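# Move bottle carrier to window bench spill tray

## Task

Pick up the empty bottle carrier from the shelved bench by the door and set it upright on the floor of the spill tray on the shelved bench by the window. The carrier must never touch the floor, or the task fails. The parked cart, the pedal bin and the stool may be moved. Finish by opening the gripper and backing the robot away. The robot must not tip over or be left leaning, or the task fails.

## Robot and tools

Robot: a Hello Robot Stretch 3 with a single arm. It has a two-wheel differential base (0.33 m long, 0.34 m wide) that cannot move sideways, a vertical mast carrying a lift, a telescoping arm that reaches out to the robot's RIGHT side, a wrist (yaw, pitch, roll), a two-finger gripper, and a pan/tilt head. To bring the gripper further forward you must drive the base. Turns happen about the point between the wheels, 0.05 m behind the front edge; with the arm in and wrist folded the turning sweep has radius 0.28 m, and an unfolded level gripper reaches past it.

Frames: the base frame sits on the floor between the wheels, x forward, y left, z up. hand_pose is reported in it, at the fingertip meeting point. The odometry frame is the base frame as it was at the start; heading runs -3.142 to 3.142, left positive.

execute_actions takes "actions", a list run in order (empty list = just report). Each action may have "robot", "steps" (1 to 450 control steps at 30 per second, default 1) and "until" (early exit, only together with steps). {"steps": n} alone waits. "robot" is one command, a list of up to 8 commands run one after another (may include {"pause_s": s}, s at most 15), or {"stop": true}, which brakes everything and clears the queue. A command may hold:
- "base": exactly one key. translate_m is a relative drive in metres from where the base is when that command begins, forward positive, |value| at most 1. rotate_rad is a relative turn in radians on the spot, counter-clockwise (left) positive, |value| at most 3.2.
- "joints": a single map for the one arm and head, each value an absolute target: lift_m 0 to 1.1 m (arm height); arm_m 0 to 0.52 m (extension); wrist_yaw_rad -1.345 to 4.42 (0 along the arm, positive toward the front, 3.0 folded over the base); wrist_pitch_rad -1.57 to 0.451 (0 level, negative tips fingers down); wrist_roll_rad -2.911 to 2.911 (0 fingers side by side); gripper_m -0.089 to 0.179 (larger is wider; the real fingertip gap is smaller by about 0.007 nearly shut and 0.025 fully open, zero below 0.007); head_pan_rad -3.953 to 1.73 (0 forward, positive left, -1.57 looks along the arm); head_tilt_rad -1.53 to 0.419 (negative looks down). Unnamed joints keep their targets.
- "contact_limits": {"arm_m": effort %, 1 to 100}, the effort at which that arm motion halts; lower is softer, too low halts immediately.
Base and joint motions in one command start together and keep going across later actions. A new command overrides at once and discards the rest of an older queue. Any out-of-range or invalid value rejects the entire call.

"until": {"robot": {...}} with fields such as status "ended" (nothing moving, no queue running), base_status, queue, queue_left, refusals, and per joint its reading, _goal and _status. Numbers use [op, value] with =, !=, <, <=, >, >=; statuses take a word or ["!=","moving"]. {"any": {"status": "ended"}} fires when any one motion or the queue finishes. Typical wait: steps 450 with until robot status ended. Do not wait on a reading with "=".

zoom_image: "camera" (head_camera 896x504, nav_camera 672x504, wrist_camera 644x364) and "region" [x0, y0, x1, y1] in that image's pixels from the top-left, at most 504 by 504. finished_scene: "scene", the current scene's number; irreversible, so let all motion finish first.

Results: base_status with distance travelled and goal in brackets; joint_goals; joint_status (moving, done, off_target, contact_stop, time_out, stopped, not_commanded, torque_fault); measured_speeds; refusals, queue (idle/running/done/dropped/stopped), queue_left. on_its_own appears when the robot changed a goal itself, a joint is slack or its servo is off, a motor strains at rest, or base_tilt has shifted 3 degrees or more. Also lidar_m (12 ranges in 30 degree sectors, 1st ahead, counter-clockwise, plane 0.17 m high, misses glass and low objects), wrist_depth_mm and head_depth_mm (7x7 median depths), base_odometry, turned_by_wheels/turned_by_imu, base_tilt (forward/right positive, fixed bias up to about 4 degrees), motor_effort (percent, positive toward higher values, peak in brackets, biased and noisy). Lines starting refused:, dropped: or replaced: explain problems, counting from 0. Each result ends with one image per camera.

Cautions:
- Fast driving (0.30 m/s, 1.9 rad/s) only with lift_m under 0.30, arm_m under 0.03 and wrist_yaw_rad over 2.54; otherwise 0.10 m/s and 0.63 rad/s.
- Fold or unfold the wrist only with lift_m 0.32 to 0.95, wrist_pitch_rad -0.4, roll near 0; once folded lift can go to 0.25. If yaw is below -0.4 keep pitch at -0.5 or lower.
- Grip by commanding gripper_m below the object's width; release by going at least 0.02 above where the pads met it. Readings and "done" do not prove a hold; over-squeezing weakens the grip. Keep the carrier well above the floor at all times.
- Arm or lift pushing firmly triggers contact_stop and goes slack. Pushing on something rigid with the gripper above about 0.45 m can tip the robot; never push twice. Don't drive while holding or pressing something fixed. If snagged, reverse the last move in small steps, free the gripper, and lower lift_m to about 0.2 if still leaning.
- Wrist servos overloaded for seconds turn off for 10 s (torque_fault); avoid hard pushes, slams and drops.
- The simulation runs on while you think; loose objects may get nudged occasionally.

Each tool is called after "Call:" as a command line: name --argument value for each argument, lists and objects as JSON in quotes; but a table of rows of numbers goes row by row, as --pt "numbers of a row", without its own name.

## Session

Call:
execute_actions --actions '[]'

Scene clock: 0.00 s.
robot.base_odometry: x=+0.000 y=+0.000 heading=+0.000 (m, m, rad; robot's odometry frame)
robot.turned_by_wheels: +0.000 (rad since the last result)
robot.turned_by_imu: +0.000 (rad since the last result)
robot.base_tilt: forward=-1.2 right=-2.1 (deg)
robot.lidar_m: 1.60 1.45 1.45 1.91 1.78 2.00 2.07 1.26 1.27 1.54 2.19 1.61
robot.head_depth_mm: 1653 2390 2448 2431 2452 2464 2127 / 1724 2567 2690 2700 2687 2689 2134 / 1714 2560 2897 2878 2849 2801 2147 / 1709 2466 2535 2557 2500 2489 2148 / 1704 2296 2284 2273 2263 2259 2164 / 1700 2098 2099 2080 2071 2058 1997 / 1694 1463 1463 1453 1437 1430 1424
robot.base_status: not_commanded
robot.joint_positions: lift_m=+0.437 arm_m=+0.000 wrist_yaw_rad=+2.911 wrist_pitch_rad=-0.516 wrist_roll_rad=-0.019 gripper_m=+0.037 head_pan_rad=+0.012 head_tilt_rad=-0.015
robot.joint_goals: lift_m=+0.437 arm_m=+0.000 wrist_yaw_rad=+2.911 wrist_pitch_rad=-0.516 wrist_roll_rad=-0.019 gripper_m=+0.037 head_pan_rad=+0.012 head_tilt_rad=-0.015
robot.joint_status: lift_m=not_commanded arm_m=not_commanded wrist_yaw_rad=not_commanded wrist_pitch_rad=not_commanded wrist_roll_rad=not_commanded gripper_m=not_commanded head_pan_rad=not_commanded head_tilt_rad=not_commanded
robot.measured_speeds: translate_m=+0.000 rotate_rad=+0.000 lift_m=+0.000 arm_m=+0.000 wrist_yaw_rad=+0.000 wrist_pitch_rad=+0.000 wrist_roll_rad=+0.000 head_pan_rad=+0.000 head_tilt_rad=+0.000
robot: refusals=0 queue=idle queue_left=0
robot.motor_effort: left_wheel=+0 right_wheel=+0 lift_m=+18 arm_m=+0 wrist_yaw_rad=+0 wrist_pitch_rad=+5 wrist_roll_rad=+0 gripper_m=+0 head_pan_rad=+0 head_tilt_rad=+1 (%)
robot.hand_pose: x=+0.0269 y=+0.0607 z=+0.4286 quat_wxyz=(+0.257, +0.693, +0.103, +0.665) (m; robot's base frame)
robot.wrist_depth_mm: - - - - - - - / - - - - - - - / 987 - 990 - - - - / 807 - 839 831 854 886 924 / 682 708 - 696 750 750 770 / 587 601 - 614 626 628 638 / 527 541 - 547 552 556 559
pictures: head_camera (sideways: a quarter turn clockwise sets it upright), nav_camera (sideways: a quarter turn counterclockwise sets it upright), wrist_camera
Images, in order (width x height): head_camera 896x504, nav_camera 672x504, wrist_camera 644x364.

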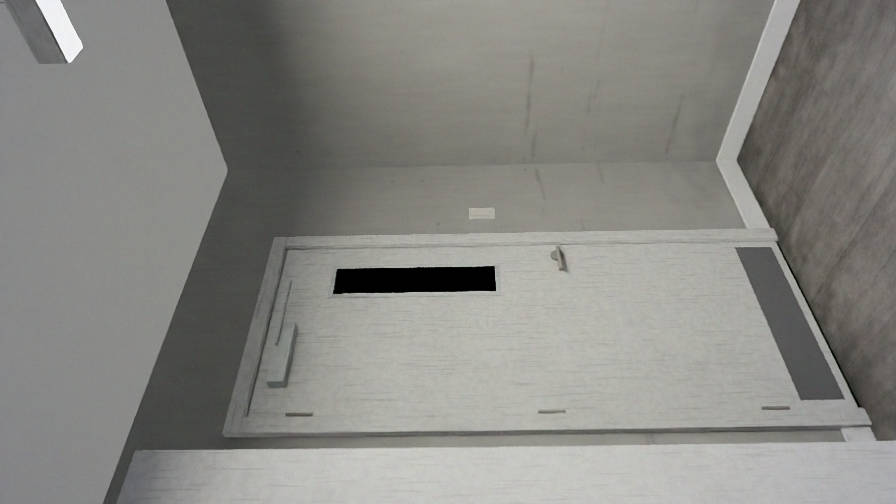

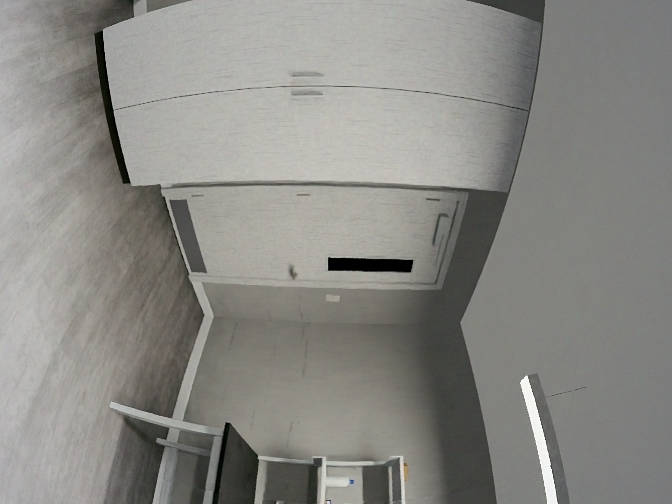

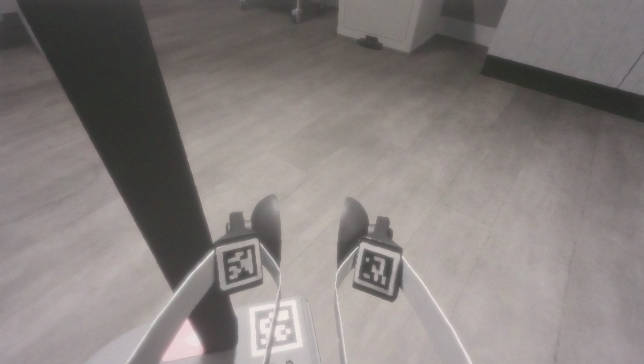

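Call:
execute_actions --actions '[{"robot":{"joints":{"head_pan_rad":-0.95,"head_tilt_rad":-0.35}},"steps":90,"until":{"robot":{"status":"ended"}}}]'

Scene clock: 3.30 s.
robot.base_odometry: x=+0.000 y=+0.000 heading=+0.000 (m, m, rad; robot's odometry frame)
robot.turned_by_wheels: +0.000 (rad since the last result)
robot.turned_by_imu: +0.001 (rad since the last result)
robot.base_tilt: forward=-1.2 right=-2.0 (deg)
robot.lidar_m: 1.60 1.45 1.46 1.92 1.77 2.00 2.06 1.26 1.27 1.55 2.19 1.61
robot.head_depth_mm: 2103 2223 2376 2465 2311 1850 1429 / 2068 2175 2322 1969 2515 1847 1436 / 2016 2155 2282 1717 2469 1859 1440 / 1991 2130 2254 1778 2455 1860 1439 / 1961 2075 2200 1963 2455 1854 1436 / 1927 2081 2180 1781 2451 1856 1432 / 1917 2029 2166 1788 2375 1850 1435
robot.base_status: not_commanded
robot.joint_positions: lift_m=+0.437 arm_m=+0.000 wrist_yaw_rad=+2.911 wrist_pitch_rad=-0.516 wrist_roll_rad=-0.019 gripper_m=+0.037 head_pan_rad=-0.943 head_tilt_rad=-0.345
robot.joint_goals: lift_m=+0.437 arm_m=+0.000 wrist_yaw_rad=+2.911 wrist_pitch_rad=-0.516 wrist_roll_rad=-0.019 gripper_m=+0.037 head_pan_rad=-0.950 head_tilt_rad=-0.350
robot.joint_status: lift_m=not_commanded arm_m=not_commanded wrist_yaw_rad=not_commanded wrist_pitch_rad=not_commanded wrist_roll_rad=not_commanded gripper_m=not_commanded head_pan_rad=done head_tilt_rad=done
robot.measured_speeds: translate_m=+0.000 rotate_rad=+0.000 lift_m=+0.000 arm_m=+0.000 wrist_yaw_rad=+0.000 wrist_pitch_rad=+0.000 wrist_roll_rad=+0.000 head_pan_rad=+0.000 head_tilt_rad=+0.000
robot: refusals=0 queue=done queue_left=0
robot.motor_effort: left_wheel=-1(0) right_wheel=+0(0) lift_m=+18(18) arm_m=+0(0) wrist_yaw_rad=+0(0) wrist_pitch_rad=+5(5) wrist_roll_rad=+0(0) gripper_m=+0(0) head_pan_rad=-3(36) head_tilt_rad=-3(34) (%)
robot.hand_pose: x=+0.0269 y=+0.0607 z=+0.4286 quat_wxyz=(+0.257, +0.693, +0.103, +0.665) (m; robot's base frame)
robot.wrist_depth_mm: - - - - - - - / - - - - - - - / 955 - 998 - - - - / 769 - 827 841 848 865 910 / 672 694 - 723 722 736 753 / 582 599 - 623 623 647 643 / 527 543 - 550 553 562 555
pictures: head_camera (sideways: a quarter turn clockwise sets it upright), nav_camera (sideways: a quarter turn counterclockwise sets it upright), wrist_camera
camera_calibration (this result's frames):
head_camera: T_world_to_cam=[[-0.180385, 0.270505, -0.945668, 1.25319], [0.83593, 0.54883, -0.00246153, -0.0000358787], [0.518345, -0.790957, -0.325125, 0.379866], [0, 0, 0, 1]] pos_world=[0.0291846, -0.038517, 1.3086]
nav_camera: T_world_to_cam=[[0.211007, -0.260849, 0.942037, -1.18334], [-0.797961, -0.602592, 0.0118785, 0.0380887], [0.564565, -0.754216, -0.335298, 0.387422], [0, 0, 0, 1]] pos_world=[0.0613606, 0.00647952, 1.2442]
wrist_camera: T_world_to_cam=[[0.974306, -0.221081, 0.0430344, -0.03924], [-0.115211, -0.653378, -0.748214, 0.400944], [0.193534, 0.724031, -0.662061, 0.399668], [0, 0, 0, 1]] pos_world=[0.00707553, -0.0360795, 0.566285]
Images, in order (width x height): head_camera 896x504, nav_camera 672x504, wrist_camera 644x364.

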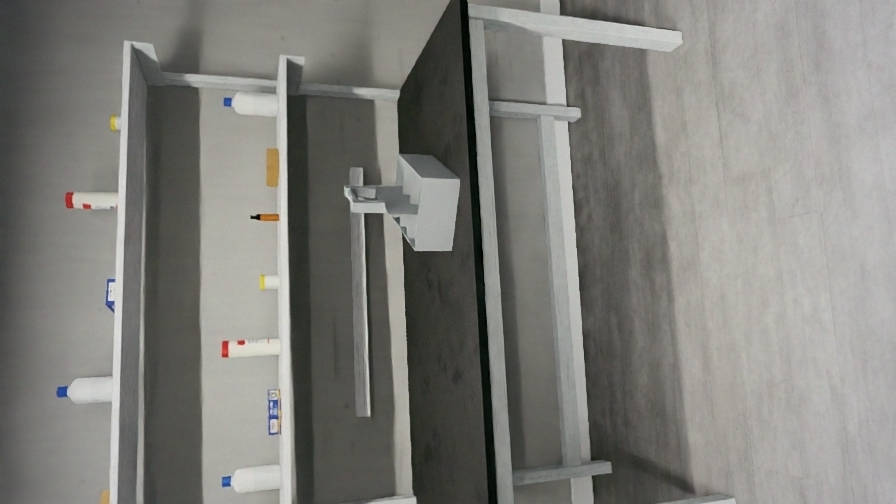

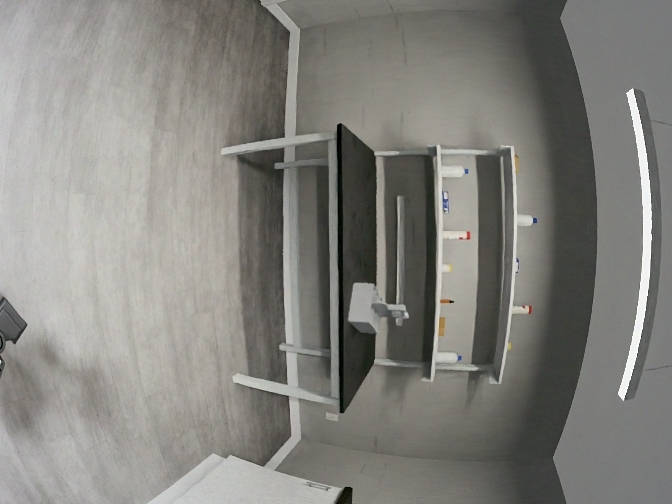

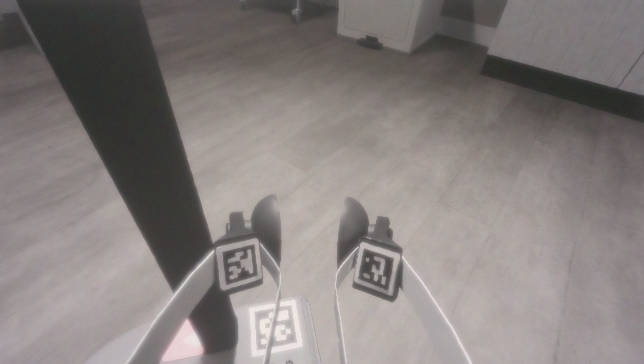

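Call:
zoom_image --camera "head_camera" --region '[320, 130, 490, 270]'

Call:
execute_actions --actions '[{"robot":{"joints":{"head_pan_rad":-2.6,"head_tilt_rad":-0.35}},"steps":90,"until":{"robot":{"status":"ended"}}}]'

Region (320, 130, 490, 270) of head_camera's 896x504 image, scaled by 2.965, with more detail than that image has; it fills the top 415 rows of this view, and the rest is white.

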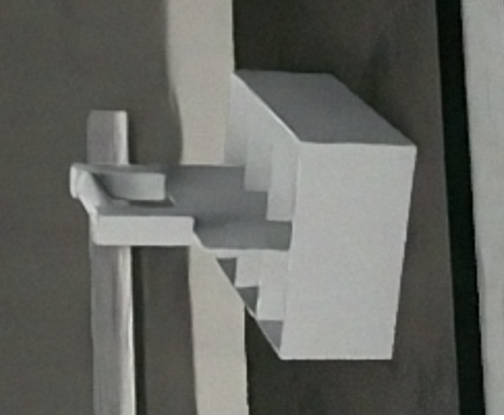

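Scene clock: 9.10 s.
robot.base_odometry: x=+0.000 y=+0.000 heading=+0.000 (m, m, rad; robot's odometry frame)
robot.turned_by_wheels: +0.000 (rad since the last result)
robot.turned_by_imu: +0.001 (rad since the last result)
robot.base_tilt: forward=-1.0 right=-2.3 (deg)
robot.lidar_m: 1.60 1.45 1.46 1.91 1.78 2.00 2.07 1.26 1.27 1.54 2.19 1.61
robot.head_depth_mm: 1746 1852 1976 2136 2264 1851 1435 / 1690 1807 1921 2065 2195 1857 1428 / 1368 1446 1847 1394 1446 1561 1436 / 1336 1417 1553 1359 1403 1515 1432 / 1303 1381 1762 1316 1366 1464 1438 / 1277 1350 1742 1288 1331 1428 1437 / 1247 1318 1702 1292 1291 1393 1439
robot.base_status: not_commanded
robot.joint_positions: lift_m=+0.437 arm_m=+0.000 wrist_yaw_rad=+2.911 wrist_pitch_rad=-0.516 wrist_roll_rad=-0.019 gripper_m=+0.037 head_pan_rad=-2.593 head_tilt_rad=-0.346
robot.joint_goals: lift_m=+0.437 arm_m=+0.000 wrist_yaw_rad=+2.911 wrist_pitch_rad=-0.516 wrist_roll_rad=-0.019 gripper_m=+0.037 head_pan_rad=-2.600 head_tilt_rad=-0.350
robot.joint_status: lift_m=not_commanded arm_m=not_commanded wrist_yaw_rad=not_commanded wrist_pitch_rad=not_commanded wrist_roll_rad=not_commanded gripper_m=not_commanded head_pan_rad=done head_tilt_rad=done
robot.measured_speeds: translate_m=+0.000 rotate_rad=+0.000 lift_m=+0.000 arm_m=+0.000 wrist_yaw_rad=+0.000 wrist_pitch_rad=+0.000 wrist_roll_rad=+0.000 head_pan_rad=+0.000 head_tilt_rad=+0.000
robot: refusals=0 queue=done queue_left=0
robot.motor_effort: left_wheel=+0(1) right_wheel=+0(0) lift_m=+18(18) arm_m=+0(0) wrist_yaw_rad=-1(1) wrist_pitch_rad=+5(5) wrist_roll_rad=+0(1) gripper_m=+0(0) head_pan_rad=-3(35) head_tilt_rad=-4(3) (%)
robot.hand_pose: x=+0.0269 y=+0.0607 z=+0.4286 quat_wxyz=(+0.257, +0.693, +0.103, +0.665) (m; robot's base frame)
robot.wrist_depth_mm: - - - - - - - / - - - - - - - / 958 - 998 - - - - / 773 - 839 825 860 878 945 / 670 682 - 711 728 717 735 / 592 614 - 627 634 642 650 / 519 545 - 548 550 557 560
pictures: head_camera (sideways: a quarter turn clockwise sets it upright), nav_camera (sideways: a quarter turn counterclockwise sets it upright), wrist_camera
camera_calibration (this result's frames):
head_camera: T_world_to_cam=[[0.284197, 0.158576, -0.945561, 1.25021], [0.480961, -0.876739, -0.00247703, 0.00214962], [-0.829403, -0.454074, -0.325436, 0.388492], [0, 0, 0, 1]] pos_world=[-0.0341248, -0.0199655, 1.30859]
nav_camera: T_world_to_cam=[[-0.276993, -0.189865, 0.941927, -1.18022], [-0.537561, 0.843141, 0.0118723, 0.0365083], [-0.796432, -0.503054, -0.335608, 0.396128], [0, 0, 0, 1]] pos_world=[0.00820255, -0.0555901, 1.24419]
wrist_camera: T_world_to_cam=[[0.974305, -0.221081, 0.0430341, -0.0392398], [-0.115211, -0.653378, -0.748214, 0.400944], [0.193534, 0.724031, -0.66206, 0.399668], [0, 0, 0, 1]] pos_world=[0.00707558, -0.0360795, 0.566285]
Images, in order (width x height): head_camera 896x504, nav_camera 672x504, wrist_camera 644x364.

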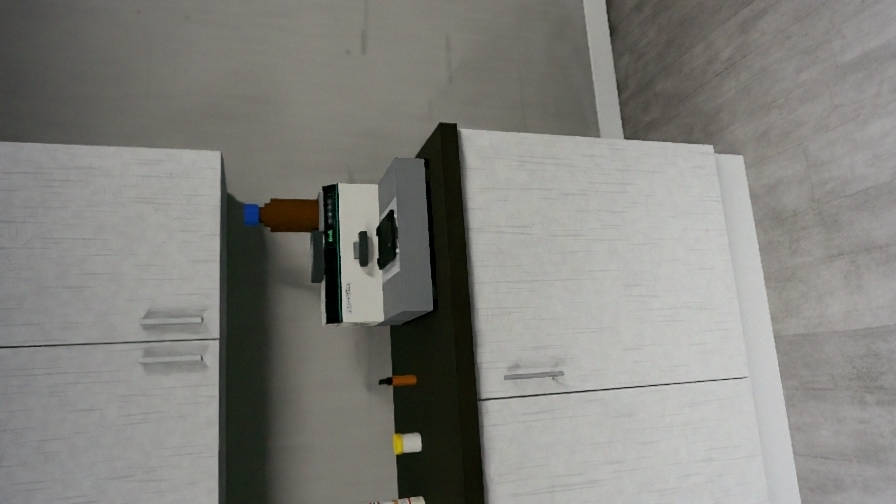

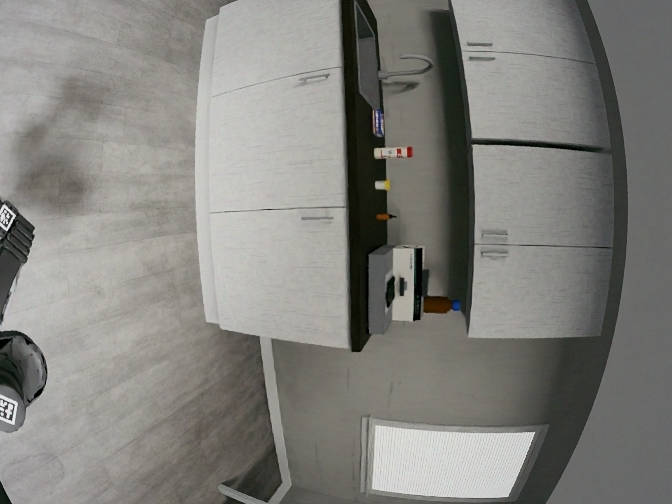

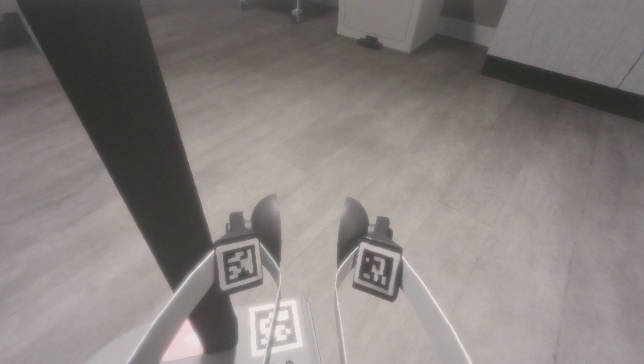

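Call:
execute_actions --actions '[{"robot":{"joints":{"head_pan_rad":-3.9,"head_tilt_rad":-0.35}},"steps":90,"until":{"robot":{"status":"ended"}}}]'

Scene clock: 12.67 s.
robot.base_odometry: x=+0.000 y=+0.000 heading=+0.000 (m, m, rad; robot's odometry frame)
robot.turned_by_wheels: +0.000 (rad since the last result)
robot.turned_by_imu: +0.001 (rad since the last result)
robot.base_tilt: forward=-1.2 right=-1.9 (deg)
robot.lidar_m: 1.60 1.45 1.46 1.90 1.78 2.00 2.06 1.26 1.27 1.54 2.19 1.61
robot.head_depth_mm: - - - - - - - / - - - - - - - / 2083 2206 2340 2004 2322 1844 1438 / 2075 2228 2330 1914 2327 1851 1436 / 2098 2225 2356 2063 2551 1851 1431 / 2114 2250 2404 2182 2550 1856 1444 / 2125 2253 2389 2181 2579 1845 1437
robot.base_status: not_commanded
robot.joint_positions: lift_m=+0.437 arm_m=+0.000 wrist_yaw_rad=+2.911 wrist_pitch_rad=-0.516 wrist_roll_rad=-0.019 gripper_m=+0.037 head_pan_rad=-3.893 head_tilt_rad=-0.346
robot.joint_goals: lift_m=+0.437 arm_m=+0.000 wrist_yaw_rad=+2.911 wrist_pitch_rad=-0.516 wrist_roll_rad=-0.019 gripper_m=+0.037 head_pan_rad=-3.900 head_tilt_rad=-0.350
robot.joint_status: lift_m=not_commanded arm_m=not_commanded wrist_yaw_rad=not_commanded wrist_pitch_rad=not_commanded wrist_roll_rad=not_commanded gripper_m=not_commanded head_pan_rad=done head_tilt_rad=done
robot.measured_speeds: translate_m=+0.000 rotate_rad=+0.000 lift_m=+0.000 arm_m=+0.000 wrist_yaw_rad=+0.000 wrist_pitch_rad=+0.000 wrist_roll_rad=+0.000 head_pan_rad=+0.000 head_tilt_rad=+0.000
robot: refusals=0 queue=done queue_left=0
robot.motor_effort: left_wheel=+0(0) right_wheel=+0(0) lift_m=+18(18) arm_m=+0(0) wrist_yaw_rad=+0(0) wrist_pitch_rad=+5(5) wrist_roll_rad=+0(1) gripper_m=+0(0) head_pan_rad=-3(36) head_tilt_rad=-3(3) (%)
robot.hand_pose: x=+0.0269 y=+0.0607 z=+0.4286 quat_wxyz=(+0.257, +0.693, +0.103, +0.665) (m; robot's base frame)
robot.wrist_depth_mm: - - - - - - - / - - - - - - - / 944 - 995 - - - - / 786 - 805 858 867 878 913 / 679 677 - 716 704 741 745 / 600 602 - 606 622 646 645 / 525 531 - 546 552 564 552
pictures: head_camera (sideways: a quarter turn clockwise sets it upright), nav_camera (sideways: a quarter turn counterclockwise sets it upright), wrist_camera
camera_calibration (this result's frames):
head_camera: T_world_to_cam=[[0.228844, -0.231439, -0.945551, 1.25054], [-0.716124, -0.697968, -0.00247849, 0.00945376], [-0.659391, 0.677699, -0.325465, 0.387493], [0, 0, 0, 1]] pos_world=[-0.0238985, 0.033418, 1.30859]
nav_camera: T_world_to_cam=[[-0.257065, 0.216127, 0.941916, -1.18033], [0.66861, 0.743518, 0.0118717, 0.0291514], [-0.697766, 0.632827, -0.335637, 0.395564], [0, 0, 0, 1]] pos_world=[-0.0469004, -0.016898, 1.24419]
wrist_camera: T_world_to_cam=[[0.974305, -0.221081, 0.0430343, -0.0392399], [-0.115211, -0.653378, -0.748214, 0.400944], [0.193534, 0.724031, -0.66206, 0.399668], [0, 0, 0, 1]] pos_world=[0.00707557, -0.0360795, 0.566285]
Images, in order (width x height): head_camera 896x504, nav_camera 672x504, wrist_camera 644x364.

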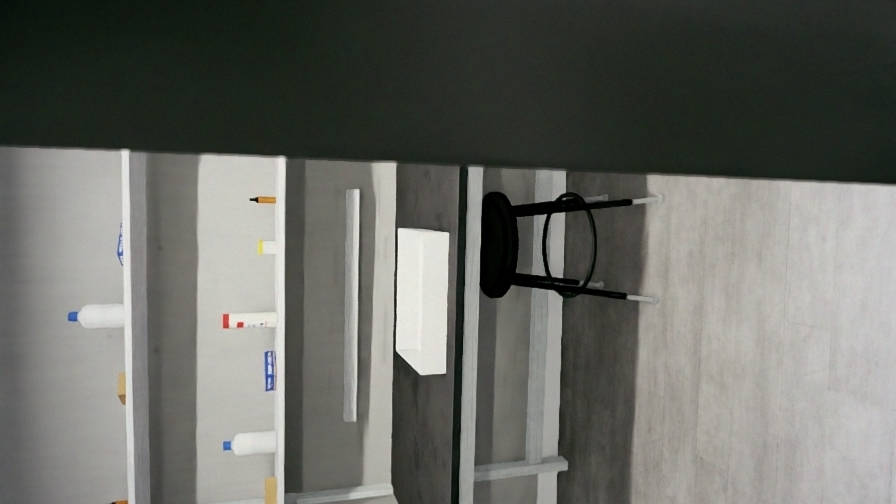

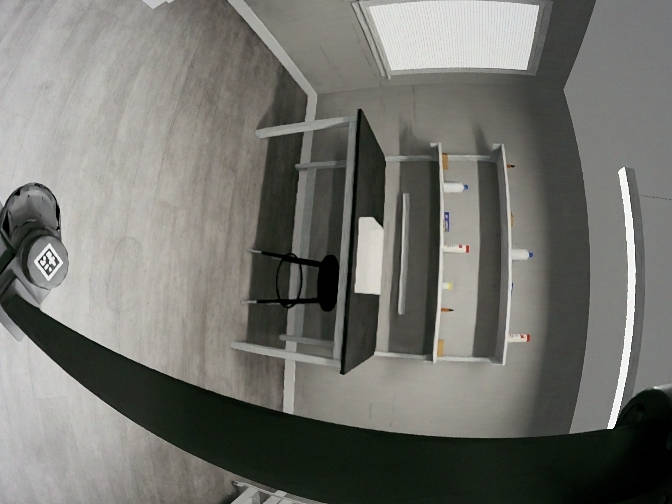

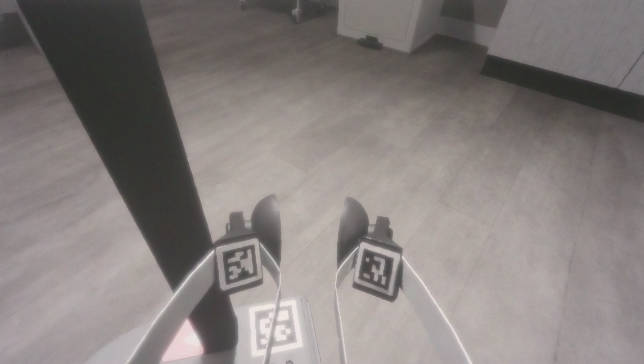

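Call:
execute_actions --actions '[{"robot":[{"base":{"rotate_rad":1.70},"joints":{"lift_m":0.285,"wrist_pitch_rad":-0.4,"wrist_roll_rad":0,"head_pan_rad":-1.3,"head_tilt_rad":-0.55}},{"base":{"translate_m":-1.0}}],"steps":300,"until":{"robot":{"translate_m":["<",-0.6]}}},{"robot":[{"base":{"translate_m":-0.73}},{"base":{"rotate_rad":-0.965},"joints":{"lift_m":0.9}}],"steps":300,"until":{"robot":{"lift_m":[">",0.4]}}},{"robot":{"joints":{"wrist_yaw_rad":1.03,"lift_m":0.9}},"steps":300,"until":{"robot":{"status":"ended"}}}]'

Scene clock: 127.17 s.
robot.base_odometry: x=+0.172 y=-1.322 heading=+0.735 (m, m, rad; robot's odometry frame)
robot.turned_by_wheels: +0.735 (rad since the last result)
robot.turned_by_imu: +0.747 (rad since the last result)
robot.base_tilt: forward=-1.2 right=-2.0 (deg)
robot.lidar_m: 2.21 2.27 3.00 2.86 0.75 0.56 0.55 1.21 0.46 1.08 1.12 1.28
robot.head_depth_mm: 910 987 1115 1107 800 629 - / 956 1014 1148 1104 800 628 559 / 977 1028 1150 1097 800 628 1219 / 1003 1070 1176 1101 799 645 - / 1025 1099 1213 814 740 646 - / 1055 1162 1240 764 691 645 1247 / 1083 1194 1292 690 704 667 1210
robot.base_status: done (rotate_rad -0.9649 of -0.9650)
robot.joint_positions: lift_m=+0.900 arm_m=+0.000 wrist_yaw_rad=+1.032 wrist_pitch_rad=-0.420 wrist_roll_rad=-0.004 gripper_m=+0.037 head_pan_rad=-1.307 head_tilt_rad=-0.544
robot.joint_goals: lift_m=+0.900 arm_m=+0.000 wrist_yaw_rad=+1.030 wrist_pitch_rad=-0.400 wrist_roll_rad=+0.000 gripper_m=+0.037 head_pan_rad=-1.300 head_tilt_rad=-0.550
robot.joint_status: lift_m=done arm_m=not_commanded wrist_yaw_rad=done wrist_pitch_rad=done wrist_roll_rad=done gripper_m=not_commanded head_pan_rad=done head_tilt_rad=done
robot.measured_speeds: translate_m=+0.000 rotate_rad=+0.000 lift_m=+0.000 arm_m=+0.000 wrist_yaw_rad=+0.000 wrist_pitch_rad=+0.000 wrist_roll_rad=+0.000 head_pan_rad=+0.000 head_tilt_rad=+0.000
robot: refusals=0 queue=done queue_left=0
robot.motor_effort: left_wheel=+2(13) right_wheel=-1(8) lift_m=+21(22) arm_m=+0(0) wrist_yaw_rad=-1(0) wrist_pitch_rad=+8(10) wrist_roll_rad=+2(2) gripper_m=+0(0) head_pan_rad=+3(36) head_tilt_rad=-4(27) (%)
robot.hand_pose: x=+0.1709 y=-0.2599 z=+0.9120 quat_wxyz=(+0.676, +0.469, -0.527, +0.213) (m; robot's base frame)
robot.wrist_depth_mm: - - - - - 409 407 / - - 913 821 443 427 428 / - - - 588 460 377 408 / - - - 512 423 406 406 / - - - - 384 389 389 / - - - - 337 324 326 / - - - - - 279 281
pictures: head_camera (sideways: a quarter turn clockwise sets it upright), nav_camera (sideways: a quarter turn counterclockwise sets it upright), wrist_camera
camera_calibration (this result's frames):
head_camera: T_world_to_cam=[[-0.119202, 0.490796, -0.863082, 1.14506], [0.976203, 0.216543, -0.0116866, 0.0111166], [0.181159, -0.843936, -0.504929, 0.6159], [0, 0, 0, 1]] pos_world=[0.0140654, -0.0446183, 1.2994]
nav_camera: T_world_to_cam=[[0.151016, -0.491792, 0.857516, -1.0727], [-0.95972, -0.280846, 0.00794706, 0.0441963], [0.236922, -0.824176, -0.514395, 0.622476], [0, 0, 0, 1]] pos_world=[0.056933, -0.00210577, 1.23971]
wrist_camera: T_world_to_cam=[[-0.515888, -0.856143, 0.0296358, -0.169338], [-0.515624, 0.282702, -0.808833, 0.93674], [0.684099, -0.432548, -0.58729, 0.471347], [0, 0, 0, 1]] pos_world=[0.0731973, -0.205915, 1.0395]
Images, in order (width x height): head_camera 896x504, nav_camera 672x504, wrist_camera 644x364.

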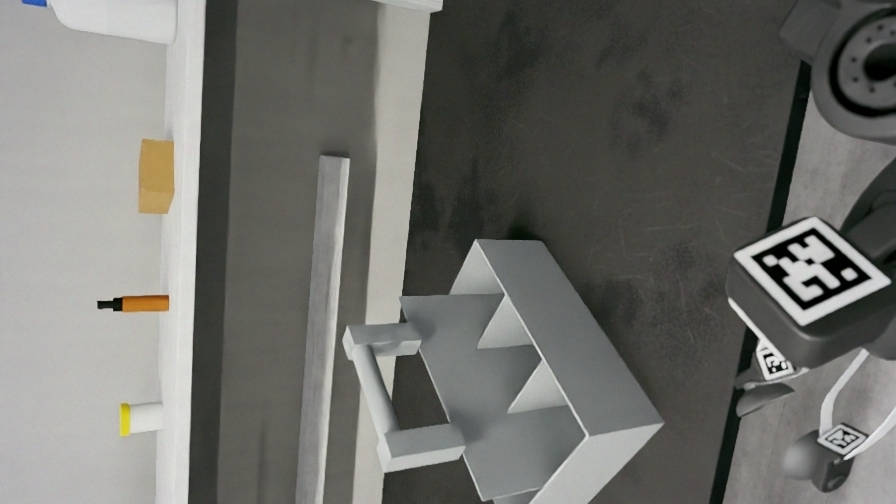

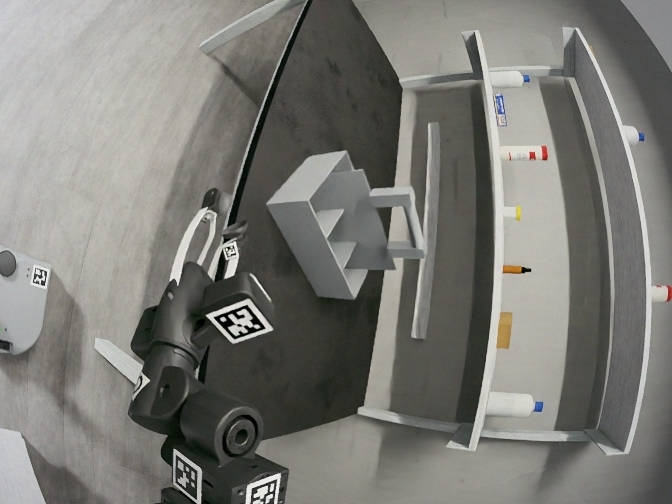

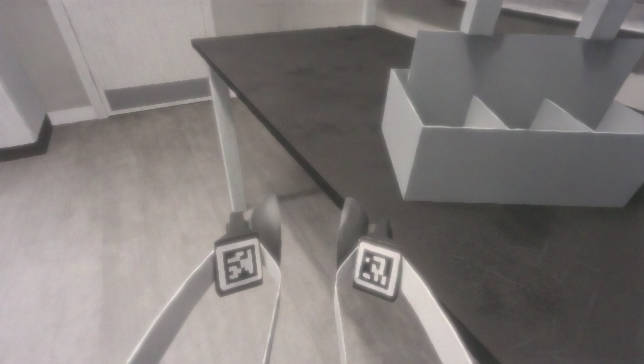

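Call:
execute_actions --actions '[{"robot":{"joints":{"lift_m":0.92,"wrist_pitch_rad":0.02,"wrist_roll_rad":1.57,"wrist_yaw_rad":1.023,"gripper_m":0.075,"head_pan_rad":-1.15,"head_tilt_rad":-0.5}},"steps":20},{"robot":{"joints":{"arm_m":0.296}},"steps":300,"until":{"robot":{"status":"ended"}}}]'

Scene clock: 171.00 s.
robot.base_odometry: x=+0.172 y=-1.322 heading=+0.735 (m, m, rad; robot's odometry frame)
robot.turned_by_wheels: +0.000 (rad since the last result)
robot.turned_by_imu: +0.001 (rad since the last result)
robot.base_tilt: forward=-1.3 right=-2.1 (deg)
robot.lidar_m: 2.22 2.27 3.00 2.86 0.75 0.56 0.55 1.20 0.46 1.08 1.12 1.29
robot.head_depth_mm: 941 973 1092 1175 775 649 558 / 974 1023 1125 1221 803 648 574 / 1015 1068 1179 1179 787 649 1187 / 1055 1124 1230 805 744 648 1243 / 1100 1171 1300 740 732 648 1272 / 1143 1219 1369 1110 732 691 1273 / 1192 1316 1473 1170 832 715 1268
robot.base_status: done (rotate_rad -0.9649 of -0.9650)
robot.joint_positions: lift_m=+0.920 arm_m=+0.296 wrist_yaw_rad=+1.023 wrist_pitch_rad=-0.004 wrist_roll_rad=+1.570 gripper_m=+0.075 head_pan_rad=-1.157 head_tilt_rad=-0.507
robot.joint_goals: lift_m=+0.920 arm_m=+0.296 wrist_yaw_rad=+1.023 wrist_pitch_rad=+0.020 wrist_roll_rad=+1.570 gripper_m=+0.075 head_pan_rad=-1.150 head_tilt_rad=-0.500
robot.joint_status: lift_m=done arm_m=done wrist_yaw_rad=done wrist_pitch_rad=done wrist_roll_rad=done gripper_m=done head_pan_rad=done head_tilt_rad=done
robot.measured_speeds: translate_m=+0.000 rotate_rad=+0.000 lift_m=+0.000 arm_m=+0.000 wrist_yaw_rad=+0.000 wrist_pitch_rad=+0.000 wrist_roll_rad=+0.000 head_pan_rad=+0.000 head_tilt_rad=+0.000
robot: refusals=0 queue=done queue_left=0
robot.motor_effort: left_wheel=+2(3) right_wheel=-1(2) lift_m=+20(22) arm_m=+2(2) wrist_yaw_rad=-1(3) wrist_pitch_rad=+9(10) wrist_roll_rad=+0(1) gripper_m=+0(79) head_pan_rad=+3(15) head_tilt_rad=+5(14) (%)
robot.hand_pose: x=+0.1973 y=-0.5741 z=+1.0332 quat_wxyz=(+0.002, +0.490, -0.872, -0.002) (m; robot's base frame)
robot.wrist_depth_mm: 779 867 672 835 268 266 262 / 779 - 756 264 270 279 181 / 850 - - - 286 290 186 / - - - - 296 302 194 / - - - 293 308 308 200 / - - - - 328 322 207 / - - - - 922 284 217
pictures: head_camera (sideways: a quarter turn clockwise sets it upright), nav_camera (sideways: a quarter turn counterclockwise sets it upright), wrist_camera
camera_calibration (this result's frames):
head_camera: T_world_to_cam=[[-0.178383, 0.438474, -0.880863, 1.16861], [0.933099, 0.359481, -0.01002, 0.00921039], [0.31226, -0.82372, -0.473265, 0.573901], [0, 0, 0, 1]] pos_world=[0.0206607, -0.0429841, 1.30109]
nav_camera: T_world_to_cam=[[0.210069, -0.43489, 0.875638, -1.0967], [-0.907164, -0.420687, 0.00869553, 0.0429009], [0.364588, -0.796174, -0.48289, 0.580704], [0, 0, 0, 1]] pos_world=[0.0575821, 0.00344673, 1.24035]
wrist_camera: T_world_to_cam=[[-0.0286161, -0.0100225, -0.99954, 1.02467], [0.333651, 0.942505, -0.0190028, 0.532328], [0.942262, -0.334042, -0.0236268, -0.188247], [0, 0, 0, 1]] pos_world=[0.0290883, -0.554335, 1.02987]
Images, in order (width x height): head_camera 896x504, nav_camera 672x504, wrist_camera 644x364.

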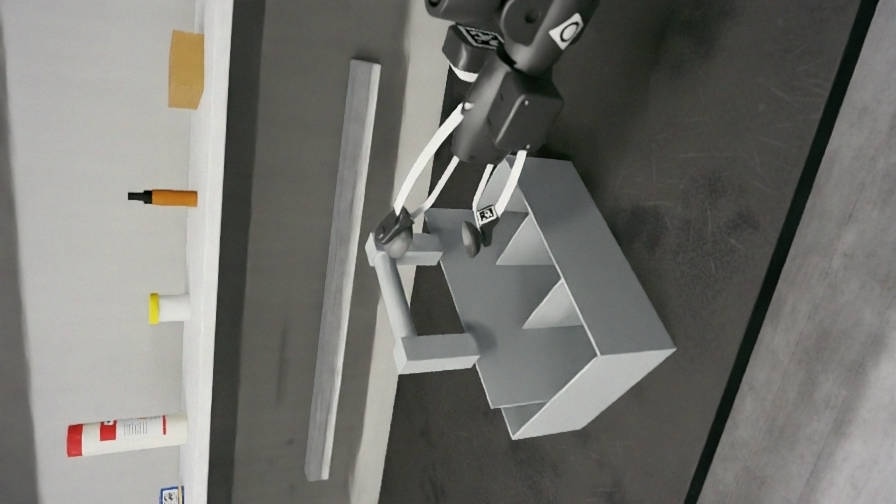

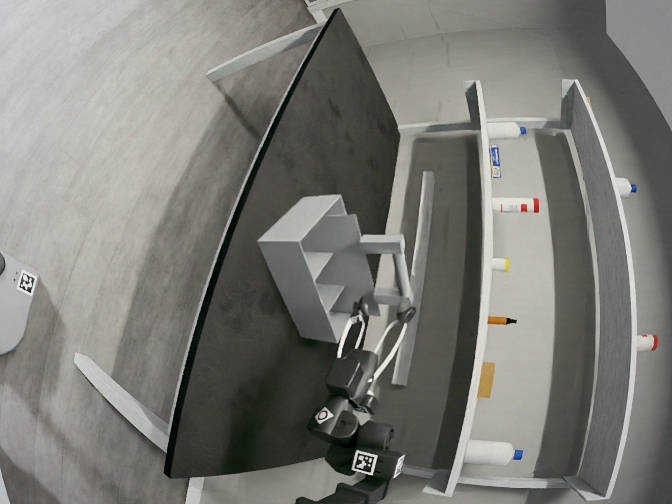

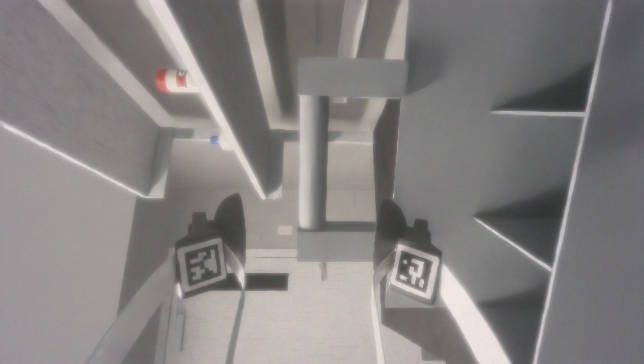

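Call:
execute_actions --actions '[{"robot":{"base":{"translate_m":0.06},"joints":{"arm_m":0.358,"lift_m":0.922}},"steps":300,"until":{"robot":{"status":"ended"}}}]'

Scene clock: 190.10 s.
robot.base_odometry: x=+0.216 y=-1.282 heading=+0.735 (m, m, rad; robot's odometry frame)
robot.turned_by_wheels: +0.000 (rad since the last result)
robot.turned_by_imu: +0.001 (rad since the last result)
robot.base_tilt: forward=-1.3 right=-2.1 (deg)
robot.lidar_m: 2.15 2.20 2.97 2.86 0.83 0.63 0.61 1.27 0.49 1.08 1.12 1.23
robot.head_depth_mm: 943 827 1087 1175 840 648 558 / 980 1036 1130 1216 805 650 574 / 1018 1072 1177 834 746 648 1181 / 1060 1111 1234 772 711 648 1241 / 1104 1181 1309 1052 700 647 1274 / 1142 1208 1374 1175 769 692 1272 / 1210 1306 1480 1178 834 715 1269
robot.base_status: done (translate_m +0.0600 of +0.0600)
robot.joint_positions: lift_m=+0.922 arm_m=+0.358 wrist_yaw_rad=+1.023 wrist_pitch_rad=-0.004 wrist_roll_rad=+1.570 gripper_m=+0.075 head_pan_rad=-1.157 head_tilt_rad=-0.507
robot.joint_goals: lift_m=+0.922 arm_m=+0.358 wrist_yaw_rad=+1.023 wrist_pitch_rad=+0.020 wrist_roll_rad=+1.570 gripper_m=+0.075 head_pan_rad=-1.150 head_tilt_rad=-0.500
robot.joint_status: lift_m=done arm_m=done wrist_yaw_rad=done wrist_pitch_rad=done wrist_roll_rad=done gripper_m=done head_pan_rad=done head_tilt_rad=done
robot.measured_speeds: translate_m=+0.000 rotate_rad=+0.000 lift_m=+0.000 arm_m=+0.000 wrist_yaw_rad=+0.000 wrist_pitch_rad=+0.000 wrist_roll_rad=+0.000 head_pan_rad=+0.000 head_tilt_rad=+0.000
robot: refusals=0 queue=done queue_left=0
robot.motor_effort: left_wheel=+2(6) right_wheel=-2(4) lift_m=+21(22) arm_m=+3(3) wrist_yaw_rad=+0(0) wrist_pitch_rad=+9(9) wrist_roll_rad=+0(1) gripper_m=+0(0) head_pan_rad=+3(3) head_tilt_rad=+5(5) (%)
robot.hand_pose: x=+0.1973 y=-0.6361 z=+1.0352 quat_wxyz=(+0.002, +0.490, -0.872, -0.001) (m; robot's base frame)
robot.wrist_depth_mm: 770 395 666 761 780 189 191 / 778 936 665 182 195 197 198 / 782 - 796 191 189 201 203 / - - - - 813 209 213 / - - - - 220 219 222 / - - - 230 229 228 228 / - - - 220 237 239 196
pictures: head_camera (sideways: a quarter turn clockwise sets it upright), nav_camera (sideways: a quarter turn counterclockwise sets it upright), wrist_camera
camera_calibration (this result's frames):
head_camera: T_world_to_cam=[[-0.178361, 0.438424, -0.880892, 1.16865], [0.933099, 0.35948, -0.0100172, 0.00920667], [0.312271, -0.823747, -0.47321, 0.57383], [0, 0, 0, 1]] pos_world=[0.0206607, -0.0429841, 1.30109]
nav_camera: T_world_to_cam=[[0.210047, -0.43484, 0.875668, -1.09674], [-0.907164, -0.420686, 0.0086968, 0.0428992], [0.3646, -0.796201, -0.482836, 0.580633], [0, 0, 0, 1]] pos_world=[0.0575836, 0.00344322, 1.24035]
wrist_camera: T_world_to_cam=[[-0.0285852, -0.0100411, -0.999541, 1.02603], [0.333652, 0.942505, -0.01901, 0.590813], [0.942263, -0.334042, -0.0235915, -0.20895], [0, 0, 0, 1]] pos_world=[0.0290892, -0.61634, 1.03186]
Images, in order (width x height): head_camera 896x504, nav_camera 672x504, wrist_camera 644x364.

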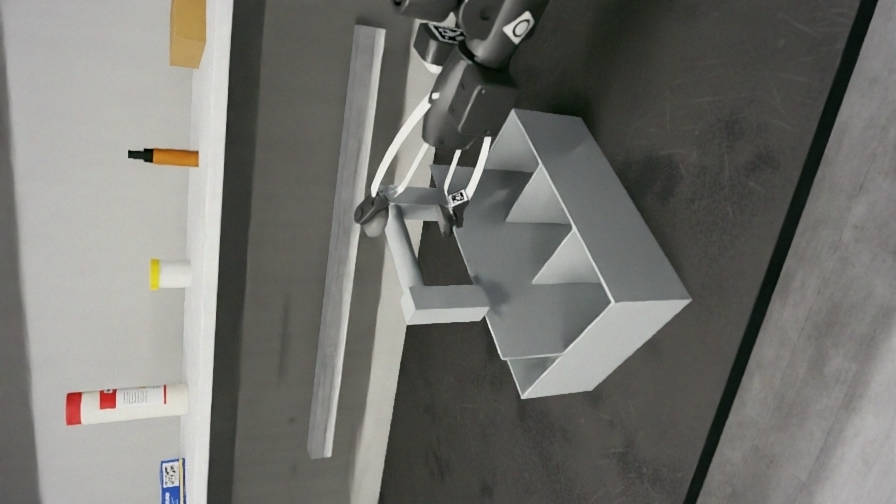

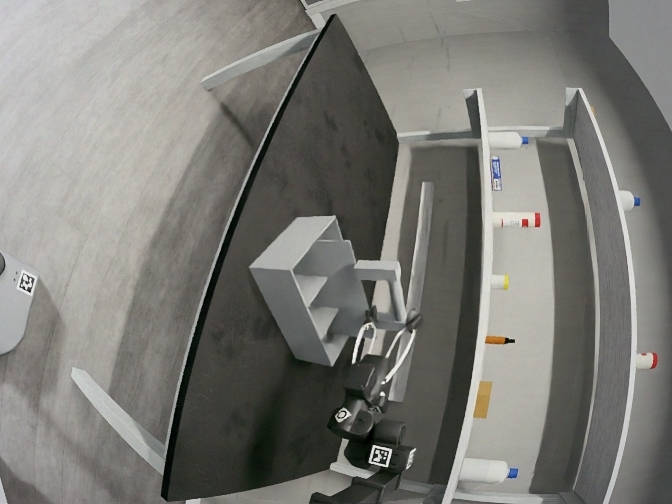

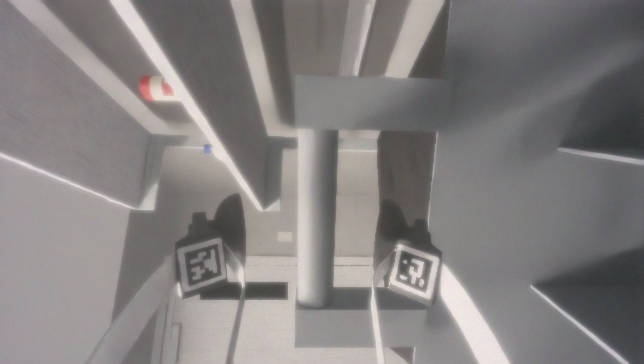

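Call:
execute_actions --actions '[{"robot":[{"base":{"translate_m":0.047},"joints":{"arm_m":0.384,"lift_m":0.920}},{"joints":{"gripper_m":0.04}}],"steps":300,"until":{"robot":{"status":"ended"}}}]'

Scene clock: 203.97 s.
robot.base_odometry: x=+0.251 y=-1.250 heading=+0.735 (m, m, rad; robot's odometry frame)
robot.turned_by_wheels: +0.000 (rad since the last result)
robot.turned_by_imu: +0.001 (rad since the last result)
robot.base_tilt: forward=-1.2 right=-2.0 (deg)
robot.lidar_m: 2.10 2.15 2.95 2.87 0.90 0.67 0.66 1.32 0.51 1.08 1.12 1.19
robot.head_depth_mm: 943 984 1081 - 839 649 559 / 980 1026 1128 1200 767 649 575 / 1019 1082 1182 744 737 648 1181 / 1060 1110 1237 668 715 629 1243 / 1104 1178 1304 1177 714 647 1275 / 1134 1230 1371 1173 833 691 1270 / 1213 1303 1483 1172 832 716 1268
robot.base_status: done (translate_m +0.0470 of +0.0470)
robot.joint_positions: lift_m=+0.920 arm_m=+0.384 wrist_yaw_rad=+1.023 wrist_pitch_rad=-0.004 wrist_roll_rad=+1.570 gripper_m=+0.040 head_pan_rad=-1.157 head_tilt_rad=-0.507
robot.joint_goals: lift_m=+0.920 arm_m=+0.384 wrist_yaw_rad=+1.023 wrist_pitch_rad=+0.020 wrist_roll_rad=+1.570 gripper_m=+0.040 head_pan_rad=-1.150 head_tilt_rad=-0.500
robot.joint_status: lift_m=done arm_m=done wrist_yaw_rad=done wrist_pitch_rad=done wrist_roll_rad=done gripper_m=done head_pan_rad=done head_tilt_rad=done
robot.measured_speeds: translate_m=+0.000 rotate_rad=+0.000 lift_m=+0.000 arm_m=+0.000 wrist_yaw_rad=+0.000 wrist_pitch_rad=+0.000 wrist_roll_rad=+0.000 head_pan_rad=+0.000 head_tilt_rad=+0.000
robot: refusals=0 queue=done queue_left=0
robot.motor_effort: left_wheel=+2(7) right_wheel=-1(3) lift_m=+16(22) arm_m=+3(3) wrist_yaw_rad=+0(0) wrist_pitch_rad=+9(10) wrist_roll_rad=+0(1) gripper_m=+0(80) head_pan_rad=+3(3) head_tilt_rad=+5(5) (%)
robot.hand_pose: x=+0.1973 y=-0.6621 z=+1.0336 quat_wxyz=(+0.002, +0.490, -0.872, -0.001) (m; robot's base frame)
robot.wrist_depth_mm: 740 336 664 748 742 139 139 / 777 626 661 128 129 141 144 / 787 - 817 132 133 148 150 / 888 - - 143 819 155 156 / - - - 147 730 161 161 / - - - 155 657 167 169 / - - - 163 186 174 174
pictures: head_camera (sideways: a quarter turn clockwise sets it upright), nav_camera (sideways: a quarter turn counterclockwise sets it upright), wrist_camera
camera_calibration (this result's frames):
head_camera: T_world_to_cam=[[-0.178354, 0.438408, -0.880902, 1.16866], [0.933099, 0.35948, -0.0100162, 0.00920544], [0.312275, -0.823755, -0.473192, 0.573807], [0, 0, 0, 1]] pos_world=[0.0206607, -0.0429841, 1.30109]
nav_camera: T_world_to_cam=[[0.21004, -0.434824, 0.875678, -1.09675], [-0.907164, -0.420686, 0.00869721, 0.0428987], [0.364604, -0.79621, -0.482818, 0.58061], [0, 0, 0, 1]] pos_world=[0.0575841, 0.00344208, 1.24035]
wrist_camera: T_world_to_cam=[[-0.0285375, -0.0100705, -0.999542, 1.02408], [0.333653, 0.942504, -0.0190218, 0.615296], [0.942264, -0.334043, -0.0235366, -0.217732], [0, 0, 0, 1]] pos_world=[0.0290905, -0.642338, 1.03019]
Images, in order (width x height): head_camera 896x504, nav_camera 672x504, wrist_camera 644x364.

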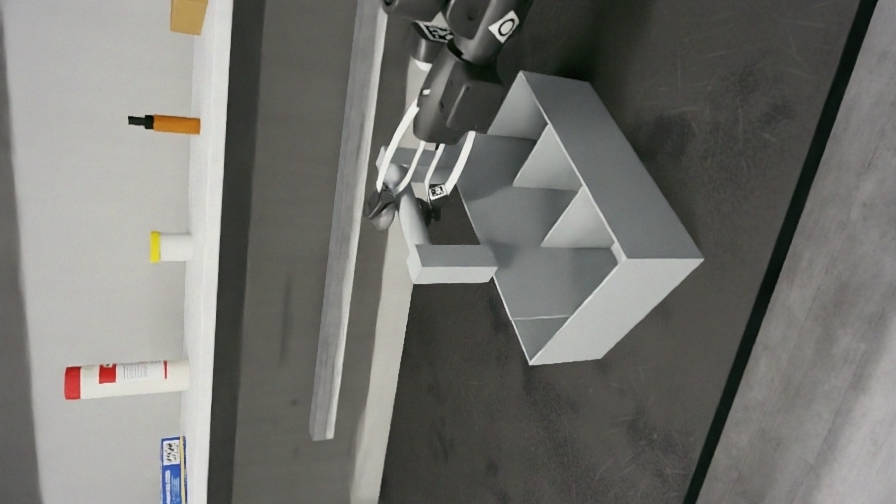

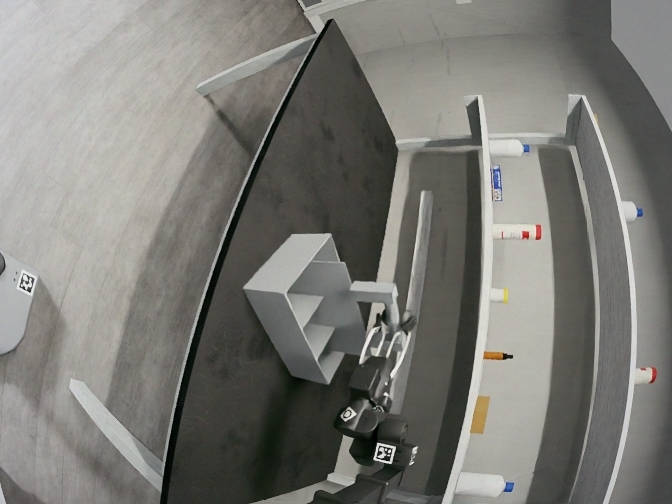

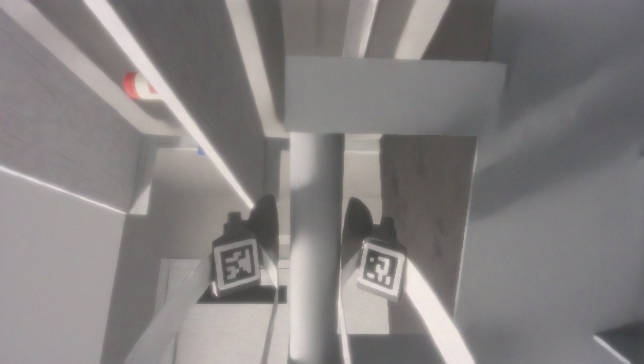

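Call:
execute_actions --actions '[{"robot":[{"joints":{"lift_m":0.917,"gripper_m":-0.04}},{"joints":{"lift_m":0.97}}],"steps":300,"until":{"robot":{"status":"ended"}}}]'

Scene clock: 211.63 s.
robot.base_odometry: x=+0.251 y=-1.250 heading=+0.735 (m, m, rad; robot's odometry frame)
robot.turned_by_wheels: +0.000 (rad since the last result)
robot.turned_by_imu: +0.001 (rad since the last result)
robot.base_tilt: forward=-1.2 right=-1.8 (deg)
robot.lidar_m: 2.10 2.16 2.95 2.86 0.90 0.68 0.65 1.32 0.51 1.08 1.12 1.19
robot.head_depth_mm: 943 982 1083 1057 839 650 558 / 984 1026 1130 812 737 648 574 / 1019 1079 1168 741 662 649 1181 / 1062 1114 1226 669 670 627 1240 / 1110 1178 1308 1182 694 648 1271 / 1132 1236 1377 1174 834 690 1271 / 1212 1306 1486 1172 834 715 1269
robot.base_status: done (translate_m +0.0470 of +0.0470)
robot.joint_positions: lift_m=+0.970 arm_m=+0.384 wrist_yaw_rad=+1.023 wrist_pitch_rad=-0.032 wrist_roll_rad=+1.570 gripper_m=-0.033 head_pan_rad=-1.157 head_tilt_rad=-0.507
robot.joint_goals: lift_m=+0.970 arm_m=+0.384 wrist_yaw_rad=+1.023 wrist_pitch_rad=+0.020 wrist_roll_rad=+1.570 gripper_m=-0.034 head_pan_rad=-1.150 head_tilt_rad=-0.500
robot.joint_status: lift_m=done arm_m=done wrist_yaw_rad=done wrist_pitch_rad=done wrist_roll_rad=done gripper_m=done head_pan_rad=done head_tilt_rad=done
robot.measured_speeds: translate_m=+0.000 rotate_rad=+0.000 lift_m=+0.000 arm_m=+0.000 wrist_yaw_rad=+0.000 wrist_pitch_rad=+0.000 wrist_roll_rad=+0.000 head_pan_rad=+0.000 head_tilt_rad=+0.000
robot: refusals=0 queue=done queue_left=0
robot.on_its_own: gripper_m is held at -0.034, not at your -0.040, by its stall guard, which is still easing
robot.motor_effort: left_wheel=+2(2) right_wheel=-1(2) lift_m=+22(23) arm_m=+2(3) wrist_yaw_rad=+1(1) wrist_pitch_rad=+20(21) wrist_roll_rad=+0(0) gripper_m=-15(99) head_pan_rad=+3(3) head_tilt_rad=+5(5) (%)
robot.hand_pose: x=+0.1966 y=-0.6617 z=+1.0760 quat_wxyz=(+0.008, +0.489, -0.872, -0.014) (m; robot's base frame)
robot.wrist_depth_mm: 738 696 538 766 727 135 135 / 742 867 546 124 125 137 140 / 756 - 870 128 129 144 145 / 858 - - 139 910 150 150 / - - - 142 794 156 157 / - - - 149 727 162 164 / - - - 161 756 169 171
pictures: head_camera (sideways: a quarter turn clockwise sets it upright), nav_camera (sideways: a quarter turn counterclockwise sets it upright), wrist_camera
camera_calibration (this result's frames):
head_camera: T_world_to_cam=[[-0.178354, 0.438408, -0.880902, 1.16866], [0.933099, 0.35948, -0.0100162, 0.00920544], [0.312275, -0.823755, -0.473192, 0.573807], [0, 0, 0, 1]] pos_world=[0.0206607, -0.0429841, 1.30109]
nav_camera: T_world_to_cam=[[0.21004, -0.434824, 0.875678, -1.09675], [-0.907164, -0.420686, 0.00869721, 0.0428987], [0.364604, -0.79621, -0.482818, 0.58061], [0, 0, 0, 1]] pos_world=[0.0575841, 0.00344208, 1.24035]
wrist_camera: T_world_to_cam=[[-0.0520361, 0.00506164, -0.998632, 1.08012], [0.333316, 0.942731, -0.01259, 0.609251], [0.941378, -0.333516, -0.0507432, -0.186149], [0, 0, 0, 1]] pos_world=[0.0283685, -0.64191, 1.07687]
Images, in order (width x height): head_camera 896x504, nav_camera 672x504, wrist_camera 644x364.

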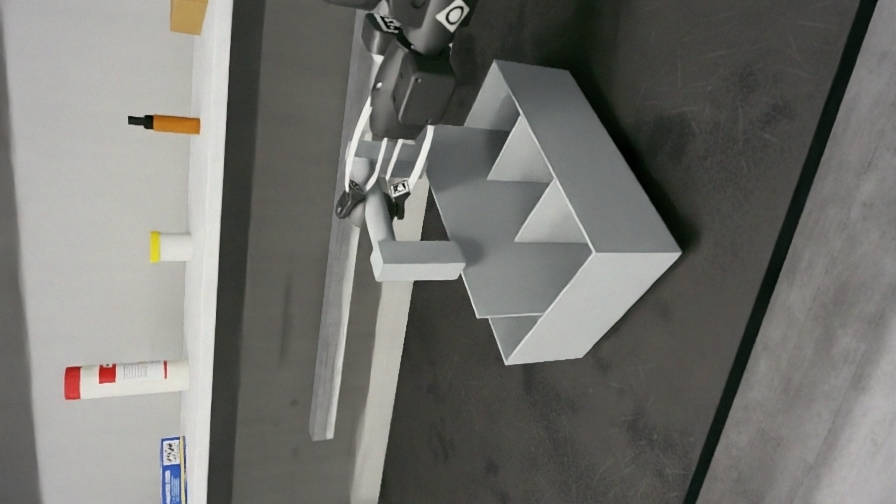

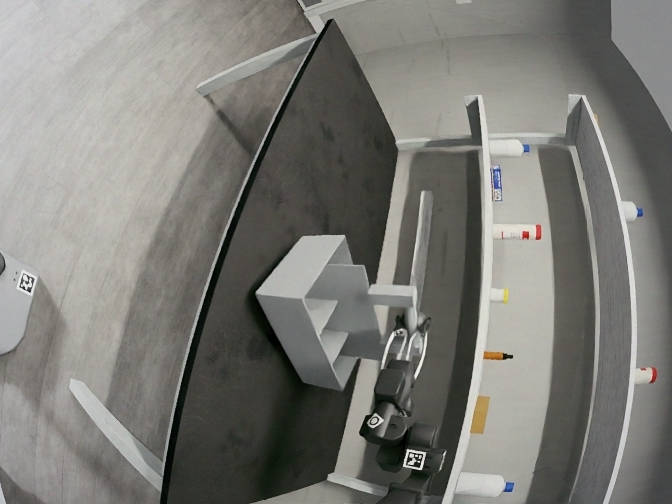

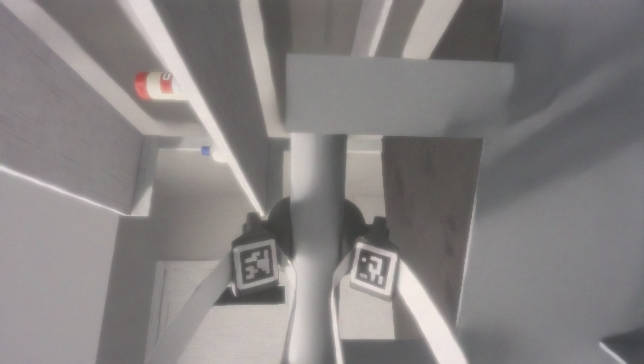

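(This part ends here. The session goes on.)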